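# Move floor cartons onto the shelf at aisle's end

## Task

Get every carton lying on the aisle floor onto a shelf at the far end of the aisle. Each must sit directly on the shelf surface (not stacked on another carton), lie flat, and stay within the shelf's edges. The robot must not tip over or finish leaning, or the attempt fails, and a carton counts only if it stays put without the robot holding it.

## Robot and tools

Robot: a Hello Robot Stretch 4 with one arm. It has an omni-wheel base, a lift that rides up a mast, an arm that telescopes forward, a wrist with yaw, pitch and roll, and a two-finger gripper. It stands about 1.6 m tall and the base rim lies within 0.23 m of the base origin. Cameras: head_camera, head_left_camera, head_right_camera and wrist_camera.

Frames: the base frame sits on the floor beneath the base centre, with x forward, y left and z up. hand_pose is reported in this frame: a point between the open fingertips, and its printed value may be slightly wrong. The odometry frame is the base frame as it was when the scene began. base_odometry counts wheel turns, so slipping adds to it. Heading runs from -3.142 to 3.142 and is positive to the left. If turned_by_wheels and turned_by_imu differ by more than about 0.1 rad, suspect a collision or slip. base_tilt is in degrees, with forward and right positive.

execute_actions(actions, cameras): actions is a list holding one action, or an empty list to just read state and images. An action may contain:
- base: exactly one of three offsets, measured from where the base last reported itself. translate_m moves straight ahead in metres (forward positive, -2 to 2). strafe_m moves sideways in metres (left positive, -2 to 2). rotate_rad turns in place in radians (counter-clockwise positive, -3.2 to 3.2).
- joints: an object of absolute targets keyed by joint name, not offsets. lift_m 0 to 1.2 m. arm_m 0 to 0.55 m extension. wrist_yaw_rad -1.134 to 4.276 (0 points forward, positive turns left, 3.14 is stowed; past 3.4 the arm may block it). wrist_pitch_rad -1.117 to 4.259 (0 level, 1.57 points down). wrist_roll_rad -1.117 to 4.259 (0 keeps the fingers level; positive turns clockwise as seen from behind). gripper_m -0.038 to 0.141 m, the fingertip gap; negative values press the fingers together. A joint target outside its range is clamped and the result reports it. Any other bad value, or an unknown key, rejects the whole call.
- pace: "slow", "default", "fast" or "max". Base speeds are 0.1, 0.3, 0.4 or 0.6 m/s and 1, 2, 3 or 4 rad/s. A lift above 0.2 m lowers these caps, down to 0.3 m/s and 1 rad/s at 1.2 m.
- contact_limits: {"arm_m": 0 to 0.75}, how hard the arm may push before stopping. The default is 0.5.
- end_of_arm: "enable_torque", sent alone, re-enables wrist or gripper motors that shut off.
Base and joint motions begin together. No action runs longer than 15 s. Anything left out of an action may still be driving toward its previous target. cameras: a list of names, or "all"/null for every camera, or [] for none.

wait(seconds 0 to 10): lets time pass and returns state and images. zoom_image(camera, region [x0,y0,x1,y1], up to 504x504 px): gives a closer view of the latest image. read_manual: licence texts only. finished_scene(scene): ends scene 1 or 2 for good, reports success and starts the next scene. Check that the cartons are placed correctly before calling it. If a call reports a stop, later calls in the same reply are skipped.

Result lines: base_status and joint_status say how each motion ended. "done" for the base means the wheels turned as far as commanded, even if they slipped. "off_target" means the part stopped short and may still be pushing. "contact_stop_at_<key>" means the part hit something; it then goes slack, so the lift can sink and the wheels can roll. "limit_stop_at_<name>": at_tilt means a lean over 6 degrees, which leaves the lift, arm and wheels slack. at_own_body means a self-collision; move the joint away. "torque_fault" means a wrist or gripper motor went limp, and you must send enable_torque. on_its_own lists behaviour you did not command; its "held at" values are targets. lidar_m gives 12 distances in 30-degree sectors: the 1st straight ahead, then counter-clockwise (4th left, 7th behind, 10th right). It sees from about 0.15 m up to robot height; "-" means nothing seen or closer than 0.25 m. wrist_depth_mm is a 7x7 grid of depths from 100 to 2000 mm, starting top-left. motor_effort is percent of maximum, with the peak in brackets; readings are noisy and carry offsets. A load in a level gripper pushes the wrist_pitch effort away from 0.

Gripping: command gripper_m below the carton's width, and lower to squeeze harder. The gripper reading and "done" do not confirm a grasp; look for a change in gripper effort or check the images. If the fingertips jam on a surface, raise the lift.

Start of scene: to unfold the wrist, send lift_m 0.4 with wrist_yaw_rad 0.

Avoid: driving or turning with more than 1 kg held while arm_m is above 0.2, especially at fast paces, because the robot can tip. Avoid steady high pushes or pulls too. Avoid dropping cartons, slamming or pressing hard, and pressing the gripper into things, which causes torque faults. Avoid wheels riding up onto objects.

Each tool is called after "Request:" as a command line: name --argument value for each argument, lists and objects as JSON in quotes; but a table of rows of numbers goes row by row, as --pt "numbers of a row", without its own name.

## Session

Request:
execute_actions --actions '[]'

Scene clock: 0.00 s.
base_odometry: x=+0.000 y=+0.000 heading=+0.000 (m, m, rad; odometry frame)
turned_by_wheels: +0.000 (rad since the last result)
turned_by_imu: +0.000 (rad since the last result)
base_tilt: forward=-0.2 right=-0.1 (deg)
lidar_m: 0.72 0.92 1.81 0.80 0.87 1.75 3.01 1.52 1.43 1.21 0.79 0.71
base_status: not commanded
joint_positions: lift_m=+0.274 arm_m=+0.000 wrist_yaw_rad=+3.128 wrist_pitch_rad=-0.009 wrist_roll_rad=-0.009 gripper_m=+0.057
joint_status: not commanded
motor_effort: lift_m=+19 arm_m=+0 wrist_yaw_rad=-2 wrist_pitch_rad=-5 wrist_roll_rad=-1 gripper_m=-5 wheel_0=+0 wheel_1=-1 wheel_2=+0 (%)
hand_pose: x=-0.1164 y=+0.0914 z=+0.4551 quat_wxyz=(+0.007, +0.005, -0.004, +1.000) (m; base frame)
wrist_depth_mm: - 143 271 - - - - / - 116 154 - - - - / - 123 166 - - - - / 143 143 294 - - - - / 1983 - - - - - - / 1205 1499 216 1618 197 1708 1537 / 991 991 1118 - 1078 1118 1160
pictures: head_camera, head_left_camera, head_right_camera, wrist_camera
Images, in order (width x height): head_camera 420x560, head_left_camera 420x672, head_right_camera 420x672, wrist_camera 616x392.

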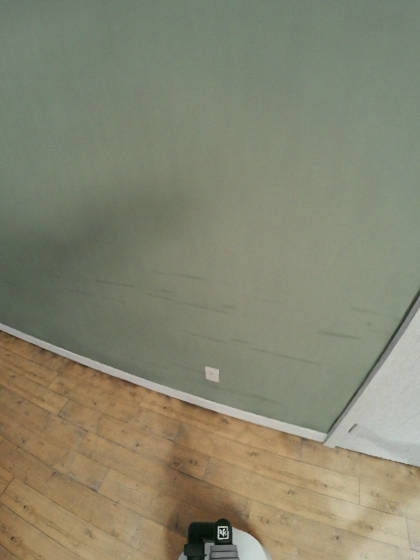

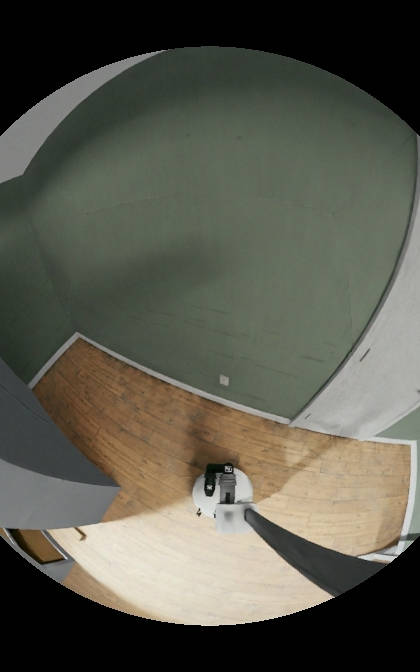

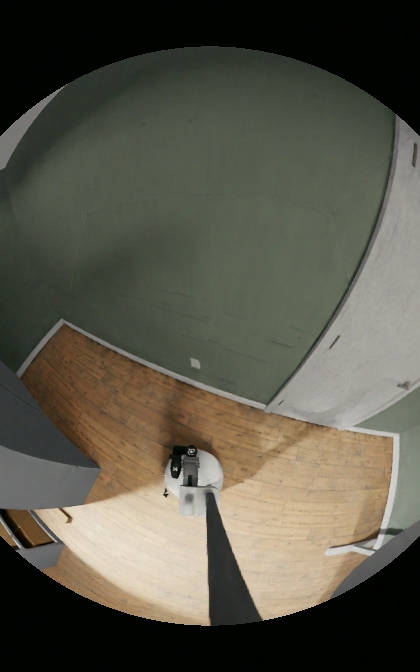

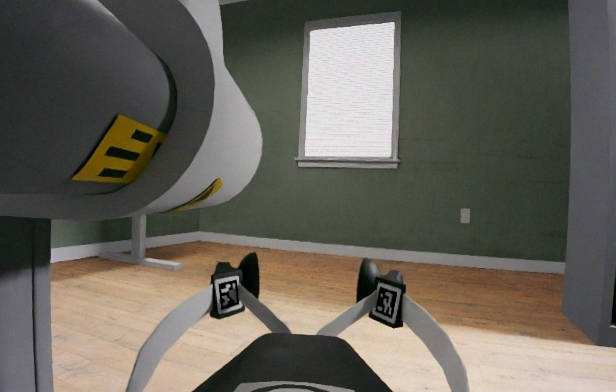

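Request:
execute_actions --actions '[{"base":{"rotate_rad":2.0},"joints":{"lift_m":0.4,"wrist_yaw_rad":0},"pace":"fast"}]'

Scene clock: 4.60 s.
base_odometry: x=+0.000 y=+0.000 heading=+2.000 (m, m, rad; odometry frame)
turned_by_wheels: +2.000 (rad since the last result)
turned_by_imu: +2.008 (rad since the last result)
base_tilt: forward=-0.3 right=-0.1 (deg)
lidar_m: 0.82 1.60 2.95 1.61 1.45 1.39 0.80 0.72 0.71 0.84 1.51 0.79
base_status: done
joint_positions: lift_m=+0.400 arm_m=+0.000 wrist_yaw_rad=+0.001 wrist_pitch_rad=-0.009 wrist_roll_rad=-0.009 gripper_m=+0.057
joint_status: all done
motor_effort: lift_m=+22(24) arm_m=-1(1) wrist_yaw_rad=-3(10) wrist_pitch_rad=-6(6) wrist_roll_rad=-4(3) gripper_m=-5(4) wheel_0=+0(9) wheel_1=+1(8) wheel_2=+2(11) (%)
hand_pose: x=+0.4594 y=-0.0872 z=+0.5807 quat_wxyz=(+1.000, -0.004, -0.005, +0.000) (m; base frame)
wrist_depth_mm: - 1576 1808 732 580 707 1160 / - 1808 1618 723 580 707 1160 / - 1618 1661 723 574 715 1229 / - 1464 1499 715 580 715 1229 / - 1618 1499 715 574 723 1308 / 1756 1464 216 691 197 750 1308 / 1229 1205 1366 - 559 768 1308
pictures: head_camera, head_left_camera, head_right_camera, wrist_camera
camera_calibration (this result's frames):
wrist_camera: T_world_to_cam=[[0.0164573, -0.999321, 0.0329759, -0.114034], [0.00538768, -0.0328912, -0.999444, 0.629308], [0.99985, 0.0166258, 0.00484272, -0.231236], [0, 0, 0, 1]] pos_world=[0.229687, -0.0894131, 0.633839]
Images, in order (width x height): head_camera 420x560, head_left_camera 420x672, head_right_camera 420x672, wrist_camera 616x392.

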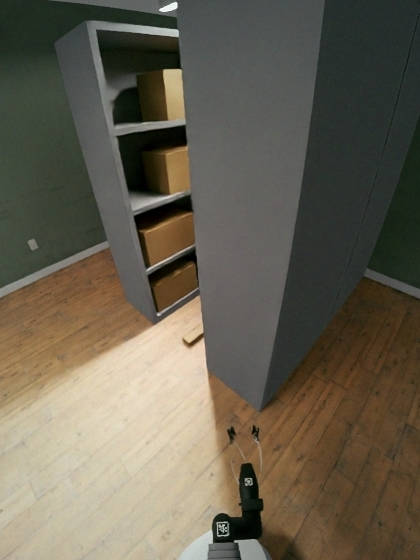

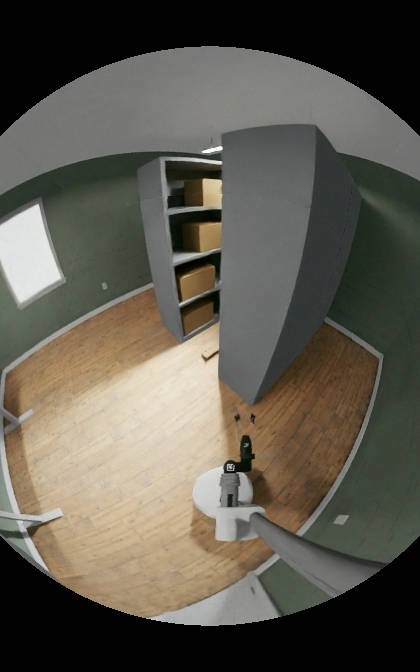

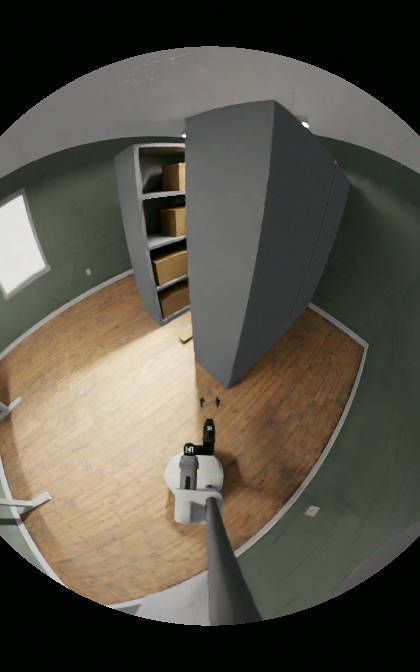

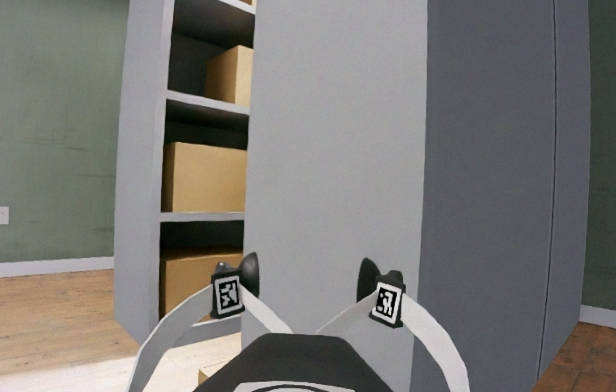

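Request:
execute_actions --actions '[{"base":{"rotate_rad":-0.8},"pace":"fast"}]' --cameras '[]'

Request:
execute_actions --actions '[{"base":{"strafe_m":1.12},"joints":{"wrist_pitch_rad":0.4},"pace":"fast"}]' --cameras '["head_camera","wrist_camera"]'

Scene clock: 6.63 s.
base_odometry: x=+0.000 y=+0.000 heading=+1.200 (m, m, rad; odometry frame)
turned_by_wheels: -0.800 (rad since the last result)
turned_by_imu: -0.803 (rad since the last result)
base_tilt: forward=-0.3 right=-0.1 (deg)
lidar_m: 1.47 0.77 1.02 2.97 1.99 1.44 1.50 1.01 0.75 0.70 0.74 1.02
base_status: done
joint_positions: lift_m=+0.400 arm_m=+0.000 wrist_yaw_rad=+0.000 wrist_pitch_rad=-0.009 wrist_roll_rad=-0.009 gripper_m=+0.057
joint_status: not commanded
motor_effort: lift_m=+21(22) arm_m=+0(0) wrist_yaw_rad=-2(1) wrist_pitch_rad=-6(4) wrist_roll_rad=-2(2) gripper_m=-4(7) wheel_0=+1(9) wheel_1=+0(9) wheel_2=-1(12) (%)
hand_pose: x=+0.4594 y=-0.0874 z=+0.5807 quat_wxyz=(+1.000, -0.004, -0.005, +0.000) (m; base frame)
wrist_depth_mm: 627 878 1756 - - 1366 931 / 615 904 1863 - - 1366 946 / 627 931 1863 - - 1366 946 / 640 946 1983 - - 1336 946 / 640 946 1708 - - 1366 931 / 640 891 216 - 197 1308 904 / 661 809 1366 - 1366 1118 891
pictures: none
No camera images: the call's "cameras" was empty. Leave "cameras" out to get every camera's image.

Scene clock: 10.57 s.
base_odometry: x=-1.044 y=+0.406 heading=+1.200 (m, m, rad; odometry frame)
turned_by_wheels: +0.000 (rad since the last result)
turned_by_imu: +0.000 (rad since the last result)
base_tilt: forward=-0.3 right=-0.1 (deg)
lidar_m: 1.11 0.76 0.98 1.85 1.92 1.44 1.43 1.42 1.90 1.84 1.00 0.73
base_status: done
joint_positions: lift_m=+0.400 arm_m=+0.000 wrist_yaw_rad=+0.000 wrist_pitch_rad=+0.402 wrist_roll_rad=-0.009 gripper_m=+0.057
joint_status: all done
motor_effort: lift_m=+21(21) arm_m=+0(1) wrist_yaw_rad=-1(2) wrist_pitch_rad=-4(6) wrist_roll_rad=+0(2) gripper_m=-1(6) wheel_0=+2(12) wheel_1=-2(11) wheel_2=+0(1) (%)
hand_pose: x=+0.4364 y=-0.0874 z=+0.4652 quat_wxyz=(+0.980, -0.004, +0.200, +0.001) (m; base frame)
wrist_depth_mm: 574 809 - - 1008 430 421 / 559 1308 - - 1308 459 442 / 831 1008 1661 - 1138 484 473 / 554 866 1366 1499 946 512 508 / 580 878 1098 1118 842 549 549 / 621 778 216 842 197 597 597 / 668 676 741 - 699 634 634
pictures: head_camera, wrist_camera
camera_calibration (this result's frames):
wrist_camera: T_world_to_cam=[[0.0277321, -0.99933, 0.0238894, -0.110709], [-0.394564, -0.0329012, -0.918279, 0.650773], [0.91845, 0.0160399, -0.395212, 0.0139266], [0, 0, 0, 1]] pos_world=[0.24705, -0.0894471, 0.60574]
Images, in order (width x height): head_camera 420x560, wrist_camera 616x392.

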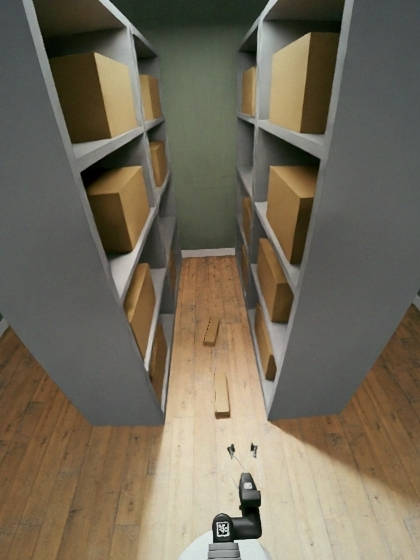

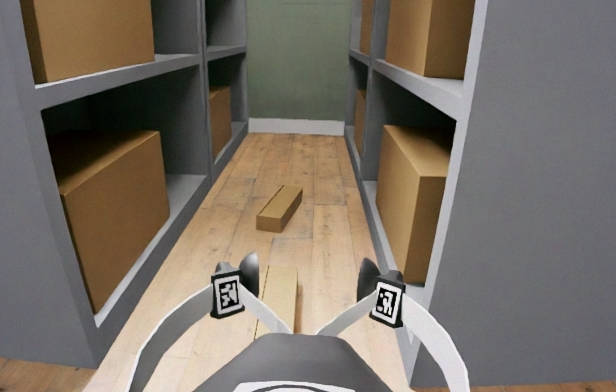

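Request:
zoom_image --camera "head_camera" --region '[110, 40, 310, 430]'

Region (110, 40, 310, 430) of head_camera's 420x560 image, scaled by 1.292, with more detail than that image has; it fills the left 258 columns of this view, and the rest is white.

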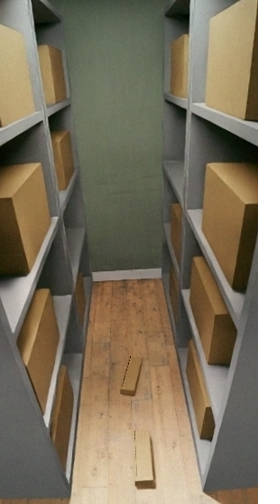

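Request:
execute_actions --actions '[{"base":{"strafe_m":0.075},"joints":{"wrist_pitch_rad":0.9,"lift_m":0.2,"arm_m":0.3,"gripper_m":0.135},"pace":"fast"}]' --cameras '[]'

Request:
execute_actions --actions '[{"base":{"translate_m":0.25},"pace":"fast"}]' --cameras '["head_camera","wrist_camera"]'

Scene clock: 15.17 s.
base_odometry: x=-1.114 y=+0.433 heading=+1.200 (m, m, rad; odometry frame)
turned_by_wheels: +0.000 (rad since the last result)
turned_by_imu: +0.000 (rad since the last result)
base_tilt: forward=-0.3 right=-0.1 (deg)
lidar_m: 0.94 0.71 1.85 1.77 1.83 1.45 1.41 1.43 1.98 1.90 0.99 0.77
base_status: done
joint_positions: lift_m=+0.200 arm_m=+0.299 wrist_yaw_rad=+0.000 wrist_pitch_rad=+0.901 wrist_roll_rad=-0.009 gripper_m=+0.135
joint_status: all done
motor_effort: lift_m=+17(21) arm_m=+7(8) wrist_yaw_rad=-3(0) wrist_pitch_rad=-2(3) wrist_roll_rad=-3(2) gripper_m=-2(1) wheel_0=+1(12) wheel_1=-1(14) wheel_2=+0(2) (%)
hand_pose: x=+0.6488 y=-0.0874 z=+0.1522 quat_wxyz=(+0.900, -0.004, +0.436, +0.002) (m; base frame)
wrist_depth_mm: 469 627 691 699 707 580 439 / 462 574 597 521 609 574 455 / 449 517 517 449 521 508 427 / 433 455 455 387 459 459 399 / 404 407 410 402 410 410 389 / 364 359 355 373 355 355 368 / 336 332 342 - 343 336 340
pictures: none
No camera images: the call's "cameras" was empty. Leave "cameras" out to get every camera's image.

Scene clock: 17.03 s.
base_odometry: x=-1.024 y=+0.666 heading=+1.201 (m, m, rad; odometry frame)
turned_by_wheels: +0.000 (rad since the last result)
turned_by_imu: +0.000 (rad since the last result)
base_tilt: forward=-0.3 right=-0.1 (deg)
lidar_m: 0.94 0.49 0.62 1.78 1.84 1.73 2.41 1.69 1.98 1.91 0.63 0.56
base_status: done
joint_positions: lift_m=+0.200 arm_m=+0.299 wrist_yaw_rad=+0.000 wrist_pitch_rad=+0.901 wrist_roll_rad=-0.009 gripper_m=+0.135
joint_status: not commanded
motor_effort: lift_m=+17(17) arm_m=+6(7) wrist_yaw_rad=-3(2) wrist_pitch_rad=-3(2) wrist_roll_rad=-2(4) gripper_m=+1(0) wheel_0=+3(9) wheel_1=+2(6) wheel_2=+1(14) (%)
hand_pose: x=+0.6488 y=-0.0874 z=+0.1522 quat_wxyz=(+0.900, -0.004, +0.436, +0.002) (m; base frame)
wrist_depth_mm: 539 634 699 621 707 574 433 / 466 580 597 580 597 569 436 / 452 512 517 517 517 512 413 / 433 455 459 459 462 462 394 / 404 407 407 347 410 410 394 / 364 359 355 312 359 357 368 / 336 332 342 - 338 336 342
pictures: head_camera, wrist_camera
camera_calibration (this result's frames):
wrist_camera: T_world_to_cam=[[0.0359954, -0.999322, 0.00770098, -0.111984], [-0.78613, -0.0330723, -0.617176, 0.655376], [0.617012, 0.0161615, -0.786788, -0.0496879], [0, 0, 0, 1]] pos_world=[0.549899, -0.0894304, 0.366251]
Images, in order (width x height): head_camera 420x560, wrist_camera 616x392.

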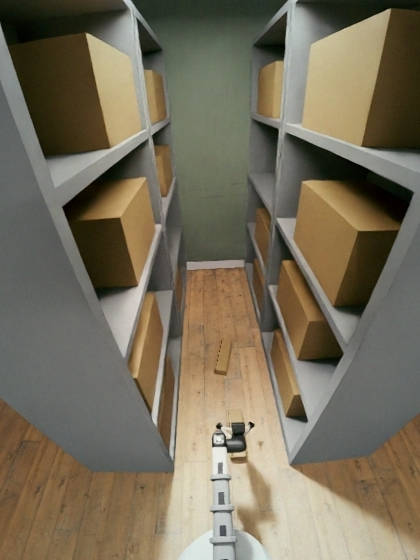

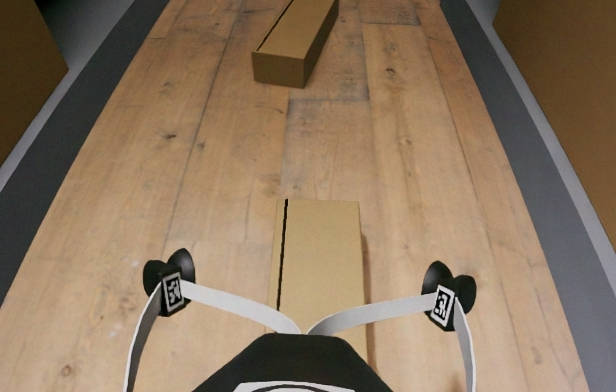

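Request:
execute_actions --actions '[{"joints":{"lift_m":0.08},"pace":"fast"}]' --cameras '[]'

Request:
execute_actions --actions '[{"joints":{"gripper_m":0.03}}]' --cameras '["wrist_camera"]'

Scene clock: 18.57 s.
base_odometry: x=-1.024 y=+0.666 heading=+1.201 (m, m, rad; odometry frame)
turned_by_wheels: +0.000 (rad since the last result)
turned_by_imu: +0.000 (rad since the last result)
base_tilt: forward=-0.2 right=-0.1 (deg)
lidar_m: 0.94 0.50 0.63 1.77 1.85 1.71 2.40 1.68 1.98 1.91 0.62 0.56
base_status: not commanded
joint_positions: lift_m=+0.080 arm_m=+0.299 wrist_yaw_rad=+0.000 wrist_pitch_rad=+0.901 wrist_roll_rad=-0.009 gripper_m=+0.135
joint_status: all done
motor_effort: lift_m=+16(17) arm_m=+6(6) wrist_yaw_rad=-2(2) wrist_pitch_rad=-2(3) wrist_roll_rad=-3(4) gripper_m=-3(5) wheel_0=+3(2) wheel_1=+2(1) wheel_2=+1(1) (%)
hand_pose: x=+0.6488 y=-0.0874 z=+0.0322 quat_wxyz=(+0.900, -0.004, +0.436, +0.002) (m; base frame)
wrist_depth_mm: 439 469 469 466 469 469 404 / 399 399 397 399 402 410 397 / 345 345 345 265 340 349 353 / 304 304 304 235 293 309 307 / 271 273 268 211 220 276 274 / 243 240 200 190 194 238 248 / 225 224 229 - 180 225 -
pictures: none
No camera images: the call's "cameras" was empty. Leave "cameras" out to get every camera's image.

Scene clock: 20.57 s.
base_odometry: x=-1.024 y=+0.666 heading=+1.201 (m, m, rad; odometry frame)
turned_by_wheels: +0.000 (rad since the last result)
turned_by_imu: +0.000 (rad since the last result)
base_tilt: forward=-0.2 right=-0.1 (deg)
lidar_m: 0.93 0.51 0.62 1.80 1.82 1.73 2.39 1.70 1.98 1.91 0.63 0.58
base_status: not commanded
joint_positions: lift_m=+0.080 arm_m=+0.299 wrist_yaw_rad=+0.000 wrist_pitch_rad=+0.901 wrist_roll_rad=-0.009 gripper_m=+0.031
joint_status: all done
motor_effort: lift_m=+17(17) arm_m=+7(6) wrist_yaw_rad=-2(3) wrist_pitch_rad=-2(3) wrist_roll_rad=-1(1) gripper_m=-30(32) wheel_0=+2(2) wheel_1=+2(2) wheel_2=+1(1) (%)
hand_pose: x=+0.6488 y=-0.0874 z=+0.0322 quat_wxyz=(+0.900, -0.004, +0.436, +0.002) (m; base frame)
wrist_depth_mm: 442 473 469 466 469 473 404 / 399 402 397 399 402 404 399 / 347 345 345 248 338 349 351 / 303 306 298 219 300 307 309 / 270 272 209 197 263 274 274 / 243 236 182 178 181 248 247 / 224 223 220 - 222 224 -
pictures: wrist_camera
camera_calibration (this result's frames):
wrist_camera: T_world_to_cam=[[0.0359965, -0.999322, 0.00769651, -0.11106], [-0.786207, -0.0330724, -0.617078, 0.581349], [0.616914, 0.0161616, -0.786864, -0.144013], [0, 0, 0, 1]] pos_world=[0.549902, -0.0894304, 0.246274]
Images, in order (width x height): wrist_camera 616x392.

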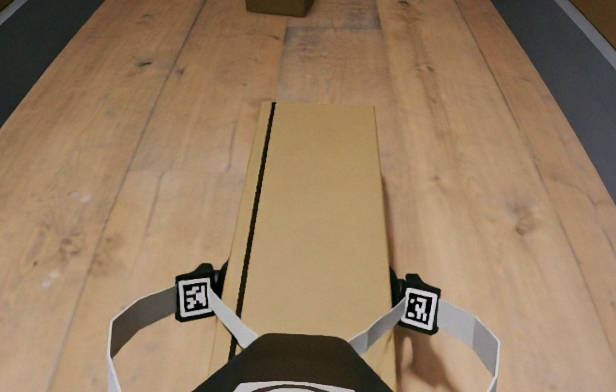

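Request:
execute_actions --actions '[{"base":{"strafe_m":-0.05},"joints":{"lift_m":0.2}}]' --cameras '["head_camera","wrist_camera"]'

Scene clock: 22.30 s.
base_odometry: x=-0.977 y=+0.648 heading=+1.200 (m, m, rad; odometry frame)
turned_by_wheels: +0.000 (rad since the last result)
turned_by_imu: +0.000 (rad since the last result)
base_tilt: forward=-0.3 right=-0.1 (deg)
lidar_m: 0.52 0.53 0.62 1.84 1.89 1.70 2.41 1.71 1.93 1.87 0.64 0.54
base_status: done
joint_positions: lift_m=+0.200 arm_m=+0.299 wrist_yaw_rad=+0.000 wrist_pitch_rad=+0.902 wrist_roll_rad=-0.009 gripper_m=+0.031
joint_status: all done
motor_effort: lift_m=+22(24) arm_m=+6(6) wrist_yaw_rad=-2(3) wrist_pitch_rad=-3(3) wrist_roll_rad=-3(3) gripper_m=-33(32) wheel_0=+1(9) wheel_1=-1(10) wheel_2=+0(0) (%)
hand_pose: x=+0.6488 y=-0.0874 z=+0.1517 quat_wxyz=(+0.900, -0.004, +0.436, +0.002) (m; base frame)
wrist_depth_mm: 559 676 676 654 691 512 362 / 512 597 574 597 597 480 362 / 492 517 517 247 508 469 364 / 452 455 445 220 445 439 353 / 402 407 211 197 394 402 330 / 362 353 182 178 181 368 324 / 336 334 327 - 330 334 317
pictures: head_camera, wrist_camera
camera_calibration (this result's frames):
wrist_camera: T_world_to_cam=[[0.0359979, -0.999322, 0.00768937, -0.111978], [-0.78633, -0.0330724, -0.616921, 0.655103], [0.616757, 0.0161614, -0.786988, -0.0498481], [0, 0, 0, 1]] pos_world=[0.549902, -0.0894304, 0.365778]
Images, in order (width x height): head_camera 420x560, wrist_camera 616x392.

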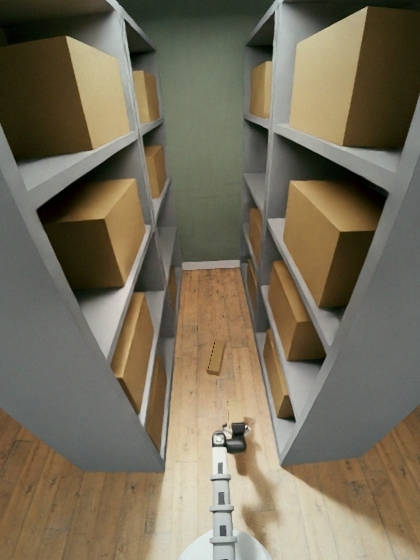

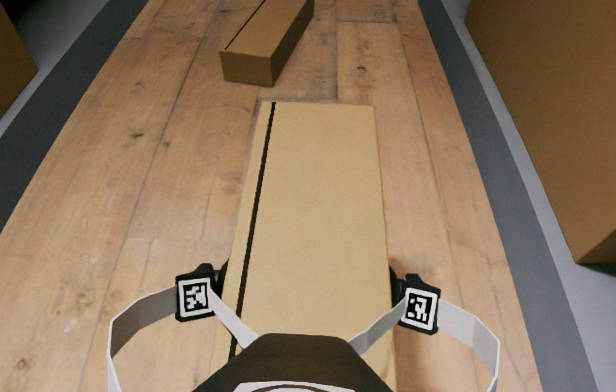

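Request:
execute_actions --actions '[{"base":{"translate_m":0.78},"joints":{"arm_m":0.55},"pace":"fast"}]' --cameras '["head_camera","wrist_camera"]'

Scene clock: 26.33 s.
base_odometry: x=-0.695 y=+1.375 heading=+1.201 (m, m, rad; odometry frame)
turned_by_wheels: +0.000 (rad since the last result)
turned_by_imu: -0.002 (rad since the last result)
base_tilt: forward=-0.3 right=-0.1 (deg)
lidar_m: 0.96 0.40 0.27 0.27 0.29 0.39 3.24 3.32 0.30 0.28 0.29 0.42
base_status: done
joint_positions: lift_m=+0.200 arm_m=+0.549 wrist_yaw_rad=+0.000 wrist_pitch_rad=+0.902 wrist_roll_rad=-0.009 gripper_m=+0.031
joint_status: all done
motor_effort: lift_m=+22(22) arm_m=+6(7) wrist_yaw_rad=-3(1) wrist_pitch_rad=-4(5) wrist_roll_rad=-4(3) gripper_m=-30(32) wheel_0=+2(8) wheel_1=+2(10) wheel_2=+1(10) (%)
hand_pose: x=+0.8986 y=-0.0874 z=+0.1517 quat_wxyz=(+0.900, -0.004, +0.436, +0.002) (m; base frame)
wrist_depth_mm: 559 683 699 699 691 574 343 / 521 597 591 591 597 492 349 / 500 512 512 248 504 449 349 / 452 452 445 220 445 433 347 / 404 404 210 196 392 402 327 / 364 351 182 178 181 362 310 / 334 332 329 - 329 334 304
pictures: head_camera, wrist_camera
camera_calibration (this result's frames):
wrist_camera: T_world_to_cam=[[0.035849, -0.999328, 0.00768894, -0.120867], [-0.786351, -0.0329553, -0.6169, 0.851637], [0.616739, 0.016069, -0.787004, -0.20393], [0, 0, 0, 1]] pos_world=[0.799791, -0.0894424, 0.36581]
Images, in order (width x height): head_camera 420x560, wrist_camera 616x392.

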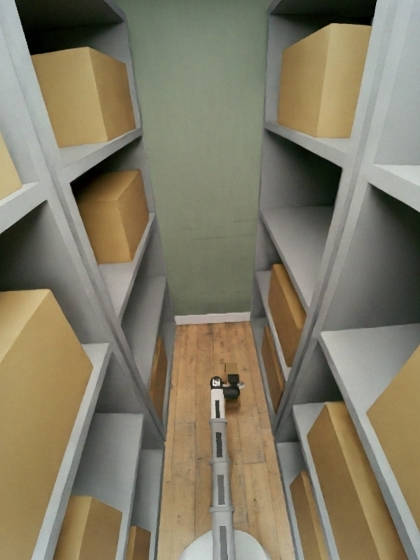

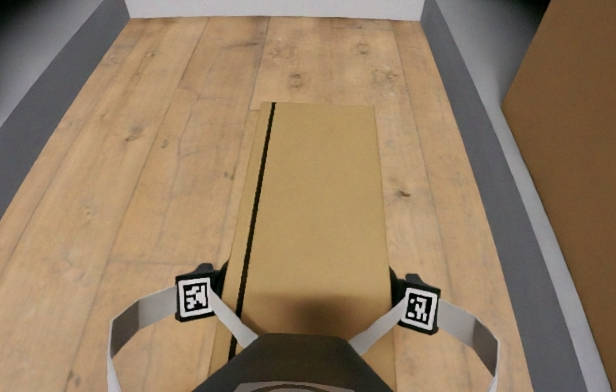

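Request:
execute_actions --actions '[{"base":{"translate_m":0.03},"joints":{"lift_m":1.13},"pace":"fast"}]' --cameras '["head_camera","wrist_camera"]'

Scene clock: 30.80 s.
base_odometry: x=-0.684 y=+1.403 heading=+1.201 (m, m, rad; odometry frame)
turned_by_wheels: +0.000 (rad since the last result)
turned_by_imu: +0.000 (rad since the last result)
base_tilt: forward=-0.2 right=-0.1 (deg)
lidar_m: 0.71 0.40 0.28 0.26 0.29 0.43 3.25 0.42 0.29 0.26 0.28 0.42
base_status: done
joint_positions: lift_m=+1.130 arm_m=+0.549 wrist_yaw_rad=+0.000 wrist_pitch_rad=+0.902 wrist_roll_rad=-0.009 gripper_m=+0.031
joint_status: all done
motor_effort: lift_m=+22(24) arm_m=+6(6) wrist_yaw_rad=-3(2) wrist_pitch_rad=-4(4) wrist_roll_rad=-1(2) gripper_m=-29(34) wheel_0=+1(9) wheel_1=+0(6) wheel_2=+0(13) (%)
hand_pose: x=+0.8986 y=-0.0874 z=+1.0817 quat_wxyz=(+0.900, -0.004, +0.436, +0.002) (m; base frame)
wrist_depth_mm: 554 732 759 750 741 597 591 / 530 820 854 831 820 525 512 / 946 931 1008 248 904 459 436 / 946 960 1160 219 946 585 382 / 842 866 209 196 683 554 340 / 759 768 182 178 181 496 312 / 699 878 1160 - 654 459 303
pictures: head_camera, wrist_camera
camera_calibration (this result's frames):
wrist_camera: T_world_to_cam=[[0.0358504, -0.999328, 0.00768245, -0.128011], [-0.786464, -0.0329554, -0.616756, 1.42526], [0.616595, 0.016069, -0.787117, 0.528213], [0, 0, 0, 1]] pos_world=[0.799813, -0.0894424, 1.29579]
Images, in order (width x height): head_camera 420x560, wrist_camera 616x392.

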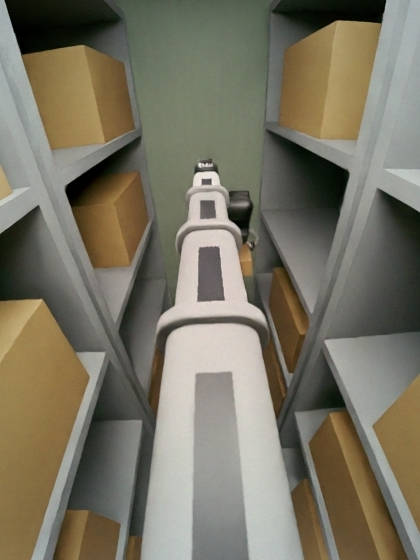

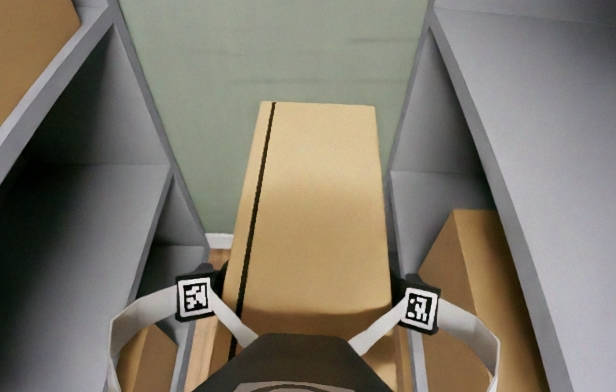

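Request:
execute_actions --actions '[{"base":{"strafe_m":-0.04},"joints":{"lift_m":1.11}}]' --cameras '[]'

Request:
execute_actions --actions '[{"base":{"rotate_rad":-0.3},"joints":{"wrist_yaw_rad":0.25},"pace":"slow"}]' --cameras '["head_camera","wrist_camera"]'

Scene clock: 32.17 s.
base_odometry: x=-0.647 y=+1.388 heading=+1.201 (m, m, rad; odometry frame)
turned_by_wheels: +0.000 (rad since the last result)
turned_by_imu: +0.000 (rad since the last result)
base_tilt: forward=-0.3 right=-0.1 (deg)
lidar_m: 0.73 0.46 0.34 0.31 0.32 0.47 2.86 0.39 0.26 0.25 0.25 0.37
base_status: done
joint_positions: lift_m=+1.110 arm_m=+0.549 wrist_yaw_rad=+0.000 wrist_pitch_rad=+0.902 wrist_roll_rad=-0.009 gripper_m=+0.031
joint_status: all done
motor_effort: lift_m=+16(20) arm_m=+7(7) wrist_yaw_rad=-3(2) wrist_pitch_rad=-4(4) wrist_roll_rad=-1(3) gripper_m=-30(34) wheel_0=+2(9) wheel_1=-3(12) wheel_2=+0(0) (%)
hand_pose: x=+0.8986 y=-0.0874 z=+1.0621 quat_wxyz=(+0.900, -0.004, +0.436, +0.002) (m; base frame)
wrist_depth_mm: 580 741 750 741 723 554 554 / 798 831 854 831 798 473 477 / 946 976 991 248 891 415 407 / 917 946 1182 219 917 375 357 / 820 1281 210 196 569 504 317 / 732 768 182 177 181 304 285 / 683 917 1160 - 544 424 264
pictures: none
No camera images: the call's "cameras" was empty. Leave "cameras" out to get every camera's image.

Scene clock: 33.53 s.
base_odometry: x=-0.647 y=+1.388 heading=+0.901 (m, m, rad; odometry frame)
turned_by_wheels: -0.299 (rad since the last result)
turned_by_imu: -0.301 (rad since the last result)
base_tilt: forward=-0.2 right=-0.1 (deg)
lidar_m: 0.47 0.75 0.39 0.31 0.31 0.37 3.24 2.45 0.29 0.25 0.25 0.28
base_status: done
joint_positions: lift_m=+1.110 arm_m=+0.549 wrist_yaw_rad=+0.250 wrist_pitch_rad=+0.902 wrist_roll_rad=-0.009 gripper_m=+0.031
joint_status: all done
motor_effort: lift_m=+16(16) arm_m=+6(6) wrist_yaw_rad=+0(3) wrist_pitch_rad=-5(4) wrist_roll_rad=-2(2) gripper_m=-33(30) wheel_0=+3(8) wheel_1=+3(6) wheel_2=+1(6) (%)
hand_pose: x=+0.9147 y=-0.0405 z=+1.0621 quat_wxyz=(+0.893, -0.058, +0.432, +0.114) (m; base frame)
wrist_depth_mm: 768 768 778 539 544 554 535 / 854 878 891 462 466 473 480 / 976 1025 1042 248 392 404 407 / 960 1205 1182 219 347 355 355 / 1308 1366 210 196 304 319 317 / 1205 1205 182 177 181 287 286 / 946 1160 1182 - 256 259 264
pictures: head_camera, wrist_camera
camera_calibration (this result's frames):
wrist_camera: T_world_to_cam=[[0.281441, -0.959548, 0.0076826, -0.304619], [-0.753985, -0.226087, -0.616759, 1.38986], [0.593546, 0.167789, -0.787115, 0.529412], [0, 0, 0, 1]] pos_world=[0.819433, -0.0668983, 1.27625]
Images, in order (width x height): head_camera 420x560, wrist_camera 616x392.

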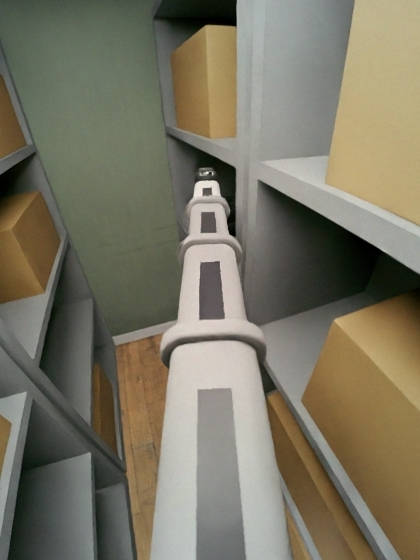

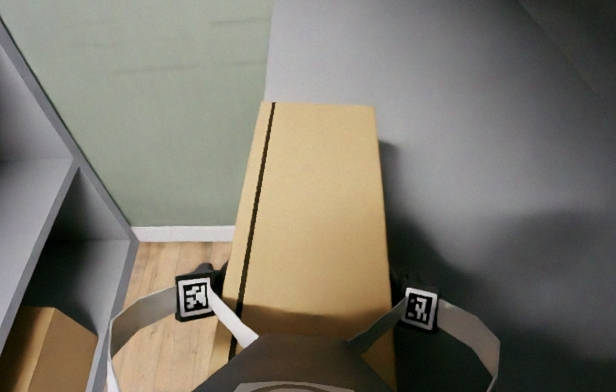

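Request:
execute_actions --actions '[{"base":{"rotate_rad":-0.05},"joints":{"wrist_yaw_rad":0.27,"lift_m":1.08},"pace":"slow"}]' --cameras '["head_camera","wrist_camera"]'

Scene clock: 34.93 s.
base_odometry: x=-0.647 y=+1.388 heading=+0.852 (m, m, rad; odometry frame)
turned_by_wheels: -0.049 (rad since the last result)
turned_by_imu: -0.050 (rad since the last result)
base_tilt: forward=-0.2 right=-0.1 (deg)
lidar_m: 0.47 0.80 0.41 0.31 0.31 0.36 3.26 2.43 0.30 0.25 0.25 0.29
base_status: done
joint_positions: lift_m=+1.080 arm_m=+0.549 wrist_yaw_rad=+0.270 wrist_pitch_rad=+0.902 wrist_roll_rad=-0.009 gripper_m=+0.031
joint_status: all done
motor_effort: lift_m=+16(17) arm_m=+7(6) wrist_yaw_rad=-1(0) wrist_pitch_rad=-4(4) wrist_roll_rad=-3(3) gripper_m=-31(31) wheel_0=+3(6) wheel_1=+2(7) wheel_2=+2(5) (%)
hand_pose: x=+0.9155 y=-0.0366 z=+1.0322 quat_wxyz=(+0.892, -0.063, +0.431, +0.123) (m; base frame)
wrist_depth_mm: 768 768 759 484 484 496 477 / 854 878 842 415 413 421 427 / 976 1042 377 248 349 362 364 / 1118 1255 315 220 310 319 319 / 1281 1366 210 196 273 285 283 / 1182 1229 181 178 181 256 255 / 1008 1138 227 - 229 231 -
pictures: head_camera, wrist_camera
camera_calibration (this result's frames):
wrist_camera: T_world_to_cam=[[0.300585, -0.953724, 0.0076827, -0.318168], [-0.74931, -0.241128, -0.616759, 1.368], [0.59007, 0.179632, -0.787115, 0.508309], [0, 0, 0, 1]] pos_world=[0.820754, -0.0648898, 1.24627]
Images, in order (width x height): head_camera 420x560, wrist_camera 616x392.

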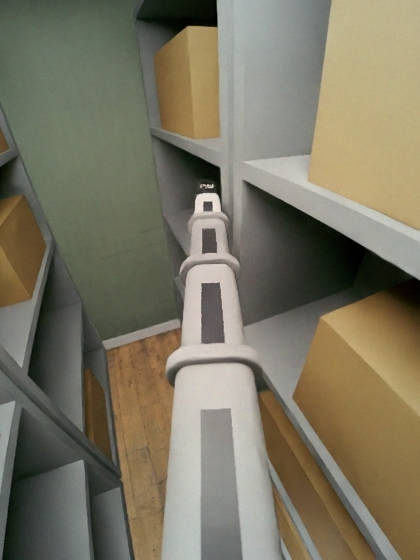

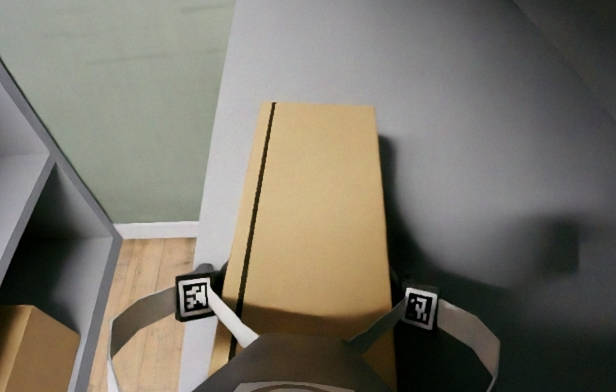

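Request:
execute_actions --actions '[{"joints":{"lift_m":1.07}}]' --cameras '[]'

Request:
execute_actions --actions '[{"joints":{"gripper_m":0.125}}]' --cameras '[]'

Request:
execute_actions --actions '[{"joints":{"lift_m":1.13}}]' --cameras '["wrist_camera"]'

Scene clock: 35.87 s.
base_odometry: x=-0.647 y=+1.388 heading=+0.852 (m, m, rad; odometry frame)
turned_by_wheels: +0.000 (rad since the last result)
turned_by_imu: +0.000 (rad since the last result)
base_tilt: forward=-0.2 right=-0.1 (deg)
lidar_m: 0.45 0.84 0.41 0.32 0.31 0.37 3.24 2.46 0.31 0.25 0.25 0.25
base_status: not commanded
joint_positions: lift_m=+1.070 arm_m=+0.549 wrist_yaw_rad=+0.270 wrist_pitch_rad=+0.902 wrist_roll_rad=-0.009 gripper_m=+0.031
joint_status: all done
motor_effort: lift_m=+17(17) arm_m=+6(6) wrist_yaw_rad=+0(2) wrist_pitch_rad=-4(4) wrist_roll_rad=-2(2) gripper_m=-31(32) wheel_0=+3(3) wheel_1=+2(2) wheel_2=+2(2) (%)
hand_pose: x=+0.9155 y=-0.0366 z=+1.0221 quat_wxyz=(+0.892, -0.063, +0.431, +0.123) (m; base frame)
wrist_depth_mm: 768 778 768 462 466 477 469 / 854 878 424 397 399 404 410 / 991 1042 353 249 336 347 349 / 1118 1229 304 219 298 306 307 / 1281 1366 210 196 262 273 273 / 1160 1205 182 178 181 246 245 / 991 1138 220 - 220 222 -
pictures: none
No camera images: the call's "cameras" was empty. Leave "cameras" out to get every camera's image.

Scene clock: 37.70 s.
base_odometry: x=-0.647 y=+1.388 heading=+0.852 (m, m, rad; odometry frame)
turned_by_wheels: +0.000 (rad since the last result)
turned_by_imu: +0.000 (rad since the last result)
base_tilt: forward=-0.2 right=-0.1 (deg)
lidar_m: 0.43 0.81 0.39 0.31 0.31 0.35 3.24 2.46 0.31 0.25 0.25 0.27
base_status: not commanded
joint_positions: lift_m=+1.070 arm_m=+0.549 wrist_yaw_rad=+0.270 wrist_pitch_rad=+0.901 wrist_roll_rad=-0.009 gripper_m=+0.125
joint_status: all done
motor_effort: lift_m=+16(17) arm_m=+6(6) wrist_yaw_rad=+0(1) wrist_pitch_rad=-1(3) wrist_roll_rad=-1(3) gripper_m=-1(34) wheel_0=+3(3) wheel_1=+2(2) wheel_2=+2(2) (%)
hand_pose: x=+0.9156 y=-0.0366 z=+1.0223 quat_wxyz=(+0.892, -0.062, +0.431, +0.123) (m; base frame)
wrist_depth_mm: 768 778 750 466 469 477 469 / 854 878 424 399 399 404 413 / 976 1025 353 264 338 349 351 / 1138 1255 312 233 298 306 307 / 1281 1336 260 208 264 274 273 / 1160 1205 196 189 195 242 245 / 1008 1118 220 - 220 224 -
pictures: none
No camera images: the call's "cameras" was empty. Leave "cameras" out to get every camera's image.

Scene clock: 38.97 s.
base_odometry: x=-0.647 y=+1.388 heading=+0.852 (m, m, rad; odometry frame)
turned_by_wheels: +0.000 (rad since the last result)
turned_by_imu: +0.000 (rad since the last result)
base_tilt: forward=-0.2 right=-0.1 (deg)
lidar_m: 0.46 0.81 0.39 0.32 0.31 0.35 3.23 2.42 0.30 0.25 0.25 0.27
base_status: not commanded
joint_positions: lift_m=+1.123 arm_m=+0.549 wrist_yaw_rad=+0.270 wrist_pitch_rad=+0.901 wrist_roll_rad=-0.009 gripper_m=+0.125
joint_status: lift_m contact_stop (moved +0.053 of +0.060)
on_its_own: lift_m is slack since a contact_stop (your +1.130 is given up)
motor_effort: lift_m=+24(36) arm_m=+6(6) wrist_yaw_rad=-1(1) wrist_pitch_rad=-3(3) wrist_roll_rad=-4(4) gripper_m=-2(1) wheel_0=+3(3) wheel_1=+2(2) wheel_2=-1(2) (%)
hand_pose: x=+0.9156 y=-0.0365 z=+1.0751 quat_wxyz=(+0.892, -0.063, +0.431, +0.123) (m; base frame)
wrist_depth_mm: 778 768 788 554 559 554 500 / 866 878 842 473 477 480 469 / 976 1025 976 413 413 415 418 / 1098 1229 379 294 366 366 366 / 1308 1397 327 263 329 327 325 / 1229 1229 247 237 229 289 294 / 991 1160 278 - 268 267 271
pictures: wrist_camera
camera_calibration (this result's frames):
wrist_camera: T_world_to_cam=[[0.300864, -0.953636, 0.00769797, -0.31872], [-0.748985, -0.241279, -0.617095, 1.39466], [0.590341, 0.179896, -0.786851, 0.541529], [0, 0, 0, 1]] pos_world=[0.820784, -0.0648585, 1.28919]
Images, in order (width x height): wrist_camera 616x392.

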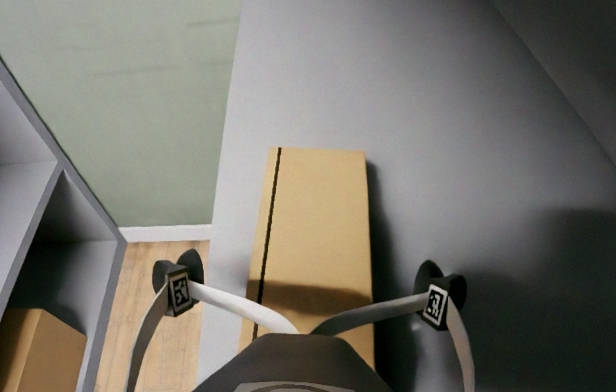

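Request:
execute_actions --actions '[{"joints":{"lift_m":1.11,"wrist_pitch_rad":0.55}}]' --cameras '[]'

Request:
execute_actions --actions '[{"base":{"rotate_rad":0.35},"joints":{"wrist_yaw_rad":0.1}}]' --cameras '[]'

Request:
execute_actions --actions '[{"base":{"translate_m":-0.15},"joints":{"lift_m":0.3,"arm_m":0.1,"wrist_pitch_rad":0.9,"wrist_yaw_rad":0,"gripper_m":0.135},"pace":"fast"}]' --cameras '["head_camera","wrist_camera"]'

Scene clock: 40.07 s.
base_odometry: x=-0.647 y=+1.388 heading=+0.852 (m, m, rad; odometry frame)
turned_by_wheels: +0.000 (rad since the last result)
turned_by_imu: +0.000 (rad since the last result)
base_tilt: forward=-0.2 right=-0.1 (deg)
lidar_m: 0.45 0.82 0.41 0.32 0.30 0.36 3.25 2.45 0.30 0.25 0.25 0.28
base_status: not commanded
joint_positions: lift_m=+1.110 arm_m=+0.549 wrist_yaw_rad=+0.270 wrist_pitch_rad=+0.552 wrist_roll_rad=-0.009 gripper_m=+0.125
joint_status: all done
motor_effort: lift_m=+16(20) arm_m=+6(6) wrist_yaw_rad=-1(2) wrist_pitch_rad=-5(9) wrist_roll_rad=-4(4) gripper_m=+0(2) wheel_0=+3(3) wheel_1=+2(2) wheel_2=+1(1) (%)
hand_pose: x=+0.9797 y=-0.0188 z=+1.1371 quat_wxyz=(+0.953, -0.041, +0.270, +0.131) (m; base frame)
wrist_depth_mm: 683 683 699 668 683 661 488 / 741 750 750 715 732 668 484 / 809 820 809 750 768 683 488 / 878 891 878 580 580 591 492 / 960 976 480 462 466 469 452 / 1042 1098 370 317 298 377 389 / 1138 1255 351 - 332 332 340
pictures: none
No camera images: the call's "cameras" was empty. Leave "cameras" out to get every camera's image.

Scene clock: 41.40 s.
base_odometry: x=-0.647 y=+1.388 heading=+1.201 (m, m, rad; odometry frame)
turned_by_wheels: +0.350 (rad since the last result)
turned_by_imu: +0.351 (rad since the last result)
base_tilt: forward=-0.2 right=-0.1 (deg)
lidar_m: 1.01 0.47 0.34 0.30 0.33 0.46 3.27 0.37 0.26 0.25 0.25 0.36
base_status: done
joint_positions: lift_m=+1.110 arm_m=+0.549 wrist_yaw_rad=+0.100 wrist_pitch_rad=+0.552 wrist_roll_rad=-0.009 gripper_m=+0.125
joint_status: all done
motor_effort: lift_m=+16(16) arm_m=+6(6) wrist_yaw_rad=-1(2) wrist_pitch_rad=-5(5) wrist_roll_rad=+0(2) gripper_m=-1(4) wheel_0=-1(7) wheel_1=-3(9) wheel_2=-1(7) (%)
hand_pose: x=+0.9729 y=-0.0624 z=+1.1371 quat_wxyz=(+0.961, -0.018, +0.272, +0.049) (m; base frame)
wrist_depth_mm: 525 676 683 668 634 574 569 / 525 715 732 715 691 627 609 / 544 750 809 778 750 668 661 / 549 866 891 866 820 591 591 / 991 946 960 946 891 492 473 / 917 904 1060 1042 904 389 389 / 809 854 1229 - 1025 375 342
pictures: none
No camera images: the call's "cameras" was empty. Leave "cameras" out to get every camera's image.

Scene clock: 44.50 s.
base_odometry: x=-0.701 y=+1.249 heading=+1.201 (m, m, rad; odometry frame)
turned_by_wheels: +0.000 (rad since the last result)
turned_by_imu: +0.000 (rad since the last result)
base_tilt: forward=-0.2 right=-0.1 (deg)
lidar_m: 1.00 0.47 0.32 0.29 0.33 2.72 2.68 3.20 0.26 0.25 0.25 0.36
base_status: done
joint_positions: lift_m=+0.300 arm_m=+0.101 wrist_yaw_rad=+0.000 wrist_pitch_rad=+0.902 wrist_roll_rad=-0.009 gripper_m=+0.135
joint_status: all done
motor_effort: lift_m=+17(16) arm_m=-7(6) wrist_yaw_rad=+1(8) wrist_pitch_rad=-3(3) wrist_roll_rad=-4(4) gripper_m=-2(4) wheel_0=-2(8) wheel_1=-1(6) wheel_2=+0(9) (%)
hand_pose: x=+0.4510 y=-0.0875 z=+0.2522 quat_wxyz=(+0.900, -0.004, +0.436, +0.002) (m; base frame)
wrist_depth_mm: 603 820 904 904 809 377 330 / 597 732 759 759 723 399 373 / 585 661 654 661 647 445 436 / 554 580 585 585 585 488 488 / 517 521 455 525 525 439 439 / 462 455 402 473 459 347 287 / 430 387 382 - 439 355 283
pictures: head_camera, wrist_camera
camera_calibration (this result's frames):
wrist_camera: T_world_to_cam=[[0.035569, -0.999338, 0.00769108, -0.105517], [-0.786315, -0.0327352, -0.616957, 0.561614], [0.6168, 0.0158969, -0.786959, 0.151138], [0, 0, 0, 1]] pos_world=[0.352137, -0.0894648, 0.466243]
Images, in order (width x height): head_camera 420x560, wrist_camera 616x392.

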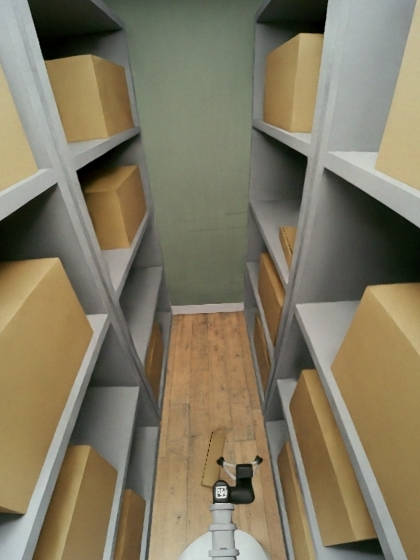

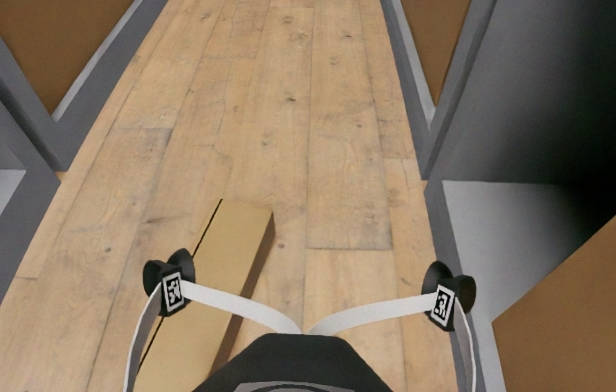

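Request:
execute_actions --actions '[{"base":{"rotate_rad":0.408},"joints":{"lift_m":0.18,"arm_m":0.215,"wrist_yaw_rad":-0.608}}]' --cameras '["wrist_camera"]'

Scene clock: 46.80 s.
base_odometry: x=-0.701 y=+1.249 heading=+1.609 (m, m, rad; odometry frame)
turned_by_wheels: +0.408 (rad since the last result)
turned_by_imu: +0.409 (rad since the last result)
base_tilt: forward=-0.2 right=-0.1 (deg)
lidar_m: 0.52 0.34 0.30 0.32 2.47 2.30 2.69 0.27 0.25 0.25 0.30 0.70
base_status: done
joint_positions: lift_m=+0.180 arm_m=+0.214 wrist_yaw_rad=-0.607 wrist_pitch_rad=+0.902 wrist_roll_rad=-0.009 gripper_m=+0.135
joint_status: all done
motor_effort: lift_m=+17(16) arm_m=+7(6) wrist_yaw_rad=-2(4) wrist_pitch_rad=-4(4) wrist_roll_rad=-2(2) gripper_m=+0(0) wheel_0=-2(7) wheel_1=-3(9) wheel_2=-1(8) (%)
hand_pose: x=+0.4818 y=-0.1739 z=+0.1322 quat_wxyz=(+0.859, +0.126, +0.417, -0.267) (m; base frame)
wrist_depth_mm: 544 661 661 661 654 504 379 / 508 564 564 564 569 496 387 / 469 488 488 488 492 484 399 / 427 430 430 362 433 439 394 / 379 382 387 325 389 392 382 / 345 342 336 293 338 340 349 / 317 315 324 - 325 317 324
pictures: wrist_camera
camera_calibration (this result's frames):
wrist_camera: T_world_to_cam=[[-0.54102, -0.840974, 0.00771179, 0.113211], [-0.664382, 0.421756, -0.617023, 0.529294], [0.515648, -0.338946, -0.786907, 0.026132], [0, 0, 0, 1]] pos_world=[0.399428, -0.119168, 0.346277]
Images, in order (width x height): wrist_camera 616x392.

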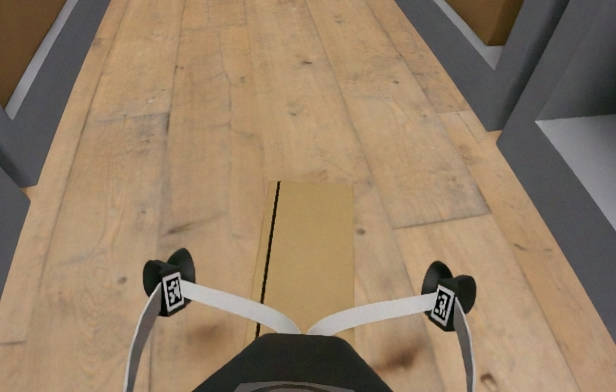

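Request:
execute_actions --actions '[{"joints":{"lift_m":0.08},"pace":"fast"}]' --cameras '[]'

Request:
execute_actions --actions '[{"joints":{"gripper_m":0.03}}]' --cameras '[]'

Request:
execute_actions --actions '[{"base":{"rotate_rad":-0.408},"joints":{"lift_m":0.3,"wrist_yaw_rad":0.2,"arm_m":0.1}}]' --cameras '[]'

Request:
execute_actions --actions '[{"base":{"translate_m":0.65},"joints":{"lift_m":0.65},"pace":"fast"}]' --cameras '["head_camera","wrist_camera"]'

Scene clock: 48.60 s.
base_odometry: x=-0.701 y=+1.249 heading=+1.609 (m, m, rad; odometry frame)
turned_by_wheels: +0.000 (rad since the last result)
turned_by_imu: +0.000 (rad since the last result)
base_tilt: forward=-0.2 right=-0.1 (deg)
lidar_m: 0.52 0.35 0.30 0.32 2.47 2.29 2.72 0.28 0.25 0.25 0.30 0.70
base_status: not commanded
joint_positions: lift_m=+0.080 arm_m=+0.214 wrist_yaw_rad=-0.608 wrist_pitch_rad=+0.902 wrist_roll_rad=-0.009 gripper_m=+0.135
joint_status: all done
motor_effort: lift_m=+17(16) arm_m=+7(6) wrist_yaw_rad=-3(3) wrist_pitch_rad=-2(3) wrist_roll_rad=-3(2) gripper_m=-1(4) wheel_0=-2(2) wheel_1=-3(3) wheel_2=-1(1) (%)
hand_pose: x=+0.4818 y=-0.1740 z=+0.0322 quat_wxyz=(+0.859, +0.127, +0.417, -0.267) (m; base frame)
wrist_depth_mm: 466 473 469 469 473 455 379 / 404 404 399 399 404 410 379 / 345 347 347 266 349 351 355 / 304 304 298 236 301 309 310 / 271 272 220 211 271 277 277 / 244 241 196 191 199 239 248 / 225 223 179 - 226 226 -
pictures: none
No camera images: the call's "cameras" was empty. Leave "cameras" out to get every camera's image.

Scene clock: 50.60 s.
base_odometry: x=-0.701 y=+1.249 heading=+1.609 (m, m, rad; odometry frame)
turned_by_wheels: +0.000 (rad since the last result)
turned_by_imu: +0.000 (rad since the last result)
base_tilt: forward=-0.2 right=-0.1 (deg)
lidar_m: 0.53 0.34 0.31 0.32 2.49 2.30 2.72 0.26 0.25 0.26 0.32 0.72
base_status: not commanded
joint_positions: lift_m=+0.080 arm_m=+0.214 wrist_yaw_rad=-0.608 wrist_pitch_rad=+0.902 wrist_roll_rad=-0.009 gripper_m=+0.031
joint_status: all done
motor_effort: lift_m=+17(17) arm_m=+7(7) wrist_yaw_rad=-3(4) wrist_pitch_rad=-3(4) wrist_roll_rad=-3(2) gripper_m=-30(33) wheel_0=-2(2) wheel_1=-3(3) wheel_2=-1(1) (%)
hand_pose: x=+0.4818 y=-0.1739 z=+0.0322 quat_wxyz=(+0.859, +0.127, +0.417, -0.267) (m; base frame)
wrist_depth_mm: 469 473 466 469 477 452 379 / 404 399 399 399 404 404 379 / 345 345 345 249 342 351 353 / 303 306 298 220 300 310 310 / 271 272 220 196 264 276 276 / 244 237 181 178 182 248 247 / 225 224 221 - 222 225 -
pictures: none
No camera images: the call's "cameras" was empty. Leave "cameras" out to get every camera's image.

Scene clock: 52.60 s.
base_odometry: x=-0.701 y=+1.248 heading=+1.201 (m, m, rad; odometry frame)
turned_by_wheels: -0.407 (rad since the last result)
turned_by_imu: -0.409 (rad since the last result)
base_tilt: forward=-0.3 right=-0.1 (deg)
lidar_m: 0.49 0.44 0.34 0.30 0.31 2.74 2.70 3.17 0.25 0.25 0.25 0.35
base_status: done
joint_positions: lift_m=+0.300 arm_m=+0.101 wrist_yaw_rad=+0.200 wrist_pitch_rad=+0.902 wrist_roll_rad=-0.009 gripper_m=+0.031
joint_status: all done
motor_effort: lift_m=+23(24) arm_m=-6(6) wrist_yaw_rad=+1(5) wrist_pitch_rad=-4(4) wrist_roll_rad=-2(2) gripper_m=-32(32) wheel_0=+3(6) wheel_1=+4(7) wheel_2=+0(7) (%)
hand_pose: x=+0.4648 y=-0.0502 z=+0.2516 quat_wxyz=(+0.895, -0.047, +0.433, +0.092) (m; base frame)
wrist_depth_mm: 452 609 831 891 891 759 462 / 477 634 759 759 759 668 407 / 535 621 661 248 647 615 384 / 508 580 569 220 574 554 418 / 492 521 222 198 500 500 436 / 462 452 182 178 182 410 394 / 430 427 421 - 424 379 364
pictures: none
No camera images: the call's "cameras" was empty. Leave "cameras" out to get every camera's image.

Scene clock: 55.50 s.
base_odometry: x=-0.467 y=+1.855 heading=+1.202 (m, m, rad; odometry frame)
turned_by_wheels: +0.000 (rad since the last result)
turned_by_imu: -0.002 (rad since the last result)
base_tilt: forward=-0.2 right=-0.1 (deg)
lidar_m: 0.50 0.46 0.31 0.30 0.33 0.48 3.86 0.37 0.25 0.25 0.25 0.35
base_status: done
joint_positions: lift_m=+0.650 arm_m=+0.101 wrist_yaw_rad=+0.200 wrist_pitch_rad=+0.902 wrist_roll_rad=-0.009 gripper_m=+0.031
joint_status: all done
motor_effort: lift_m=+22(24) arm_m=-6(6) wrist_yaw_rad=-1(1) wrist_pitch_rad=-4(6) wrist_roll_rad=-4(1) gripper_m=-32(31) wheel_0=+2(8) wheel_1=+2(5) wheel_2=+2(11) (%)
hand_pose: x=+0.4647 y=-0.0502 z=+0.6017 quat_wxyz=(+0.895, -0.047, +0.433, +0.092) (m; base frame)
wrist_depth_mm: 539 647 732 699 654 609 530 / 484 820 831 759 732 654 477 / 991 991 960 249 820 741 404 / 917 917 976 220 931 854 355 / 544 831 221 197 798 842 334 / 559 676 182 178 182 473 319 / 585 732 750 - 683 445 430
pictures: head_camera, wrist_camera
camera_calibration (this result's frames):
wrist_camera: T_world_to_cam=[[0.23346, -0.972336, 0.00769514, -0.16204], [-0.764245, -0.188378, -0.616801, 0.771128], [0.601187, 0.138117, -0.787082, 0.430593], [0, 0, 0, 1]] pos_world=[0.368293, -0.0717658, 0.815791]
Images, in order (width x height): head_camera 420x560, wrist_camera 616x392.

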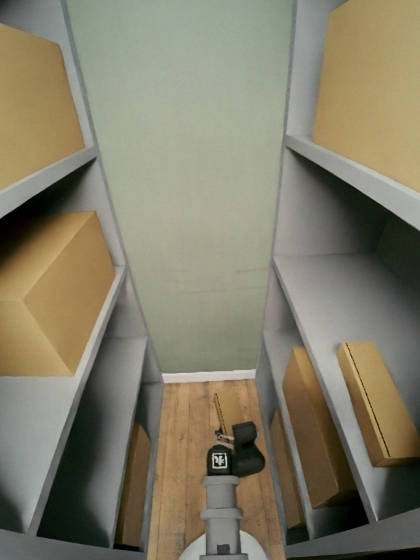

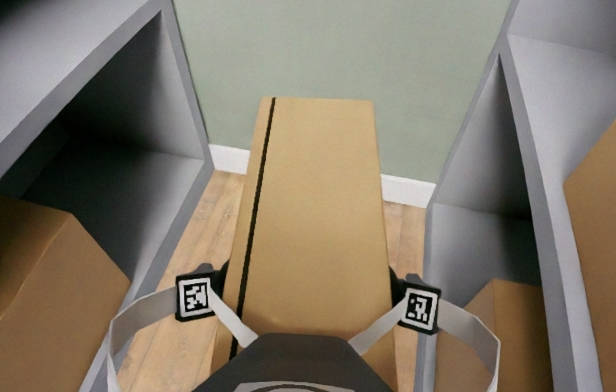

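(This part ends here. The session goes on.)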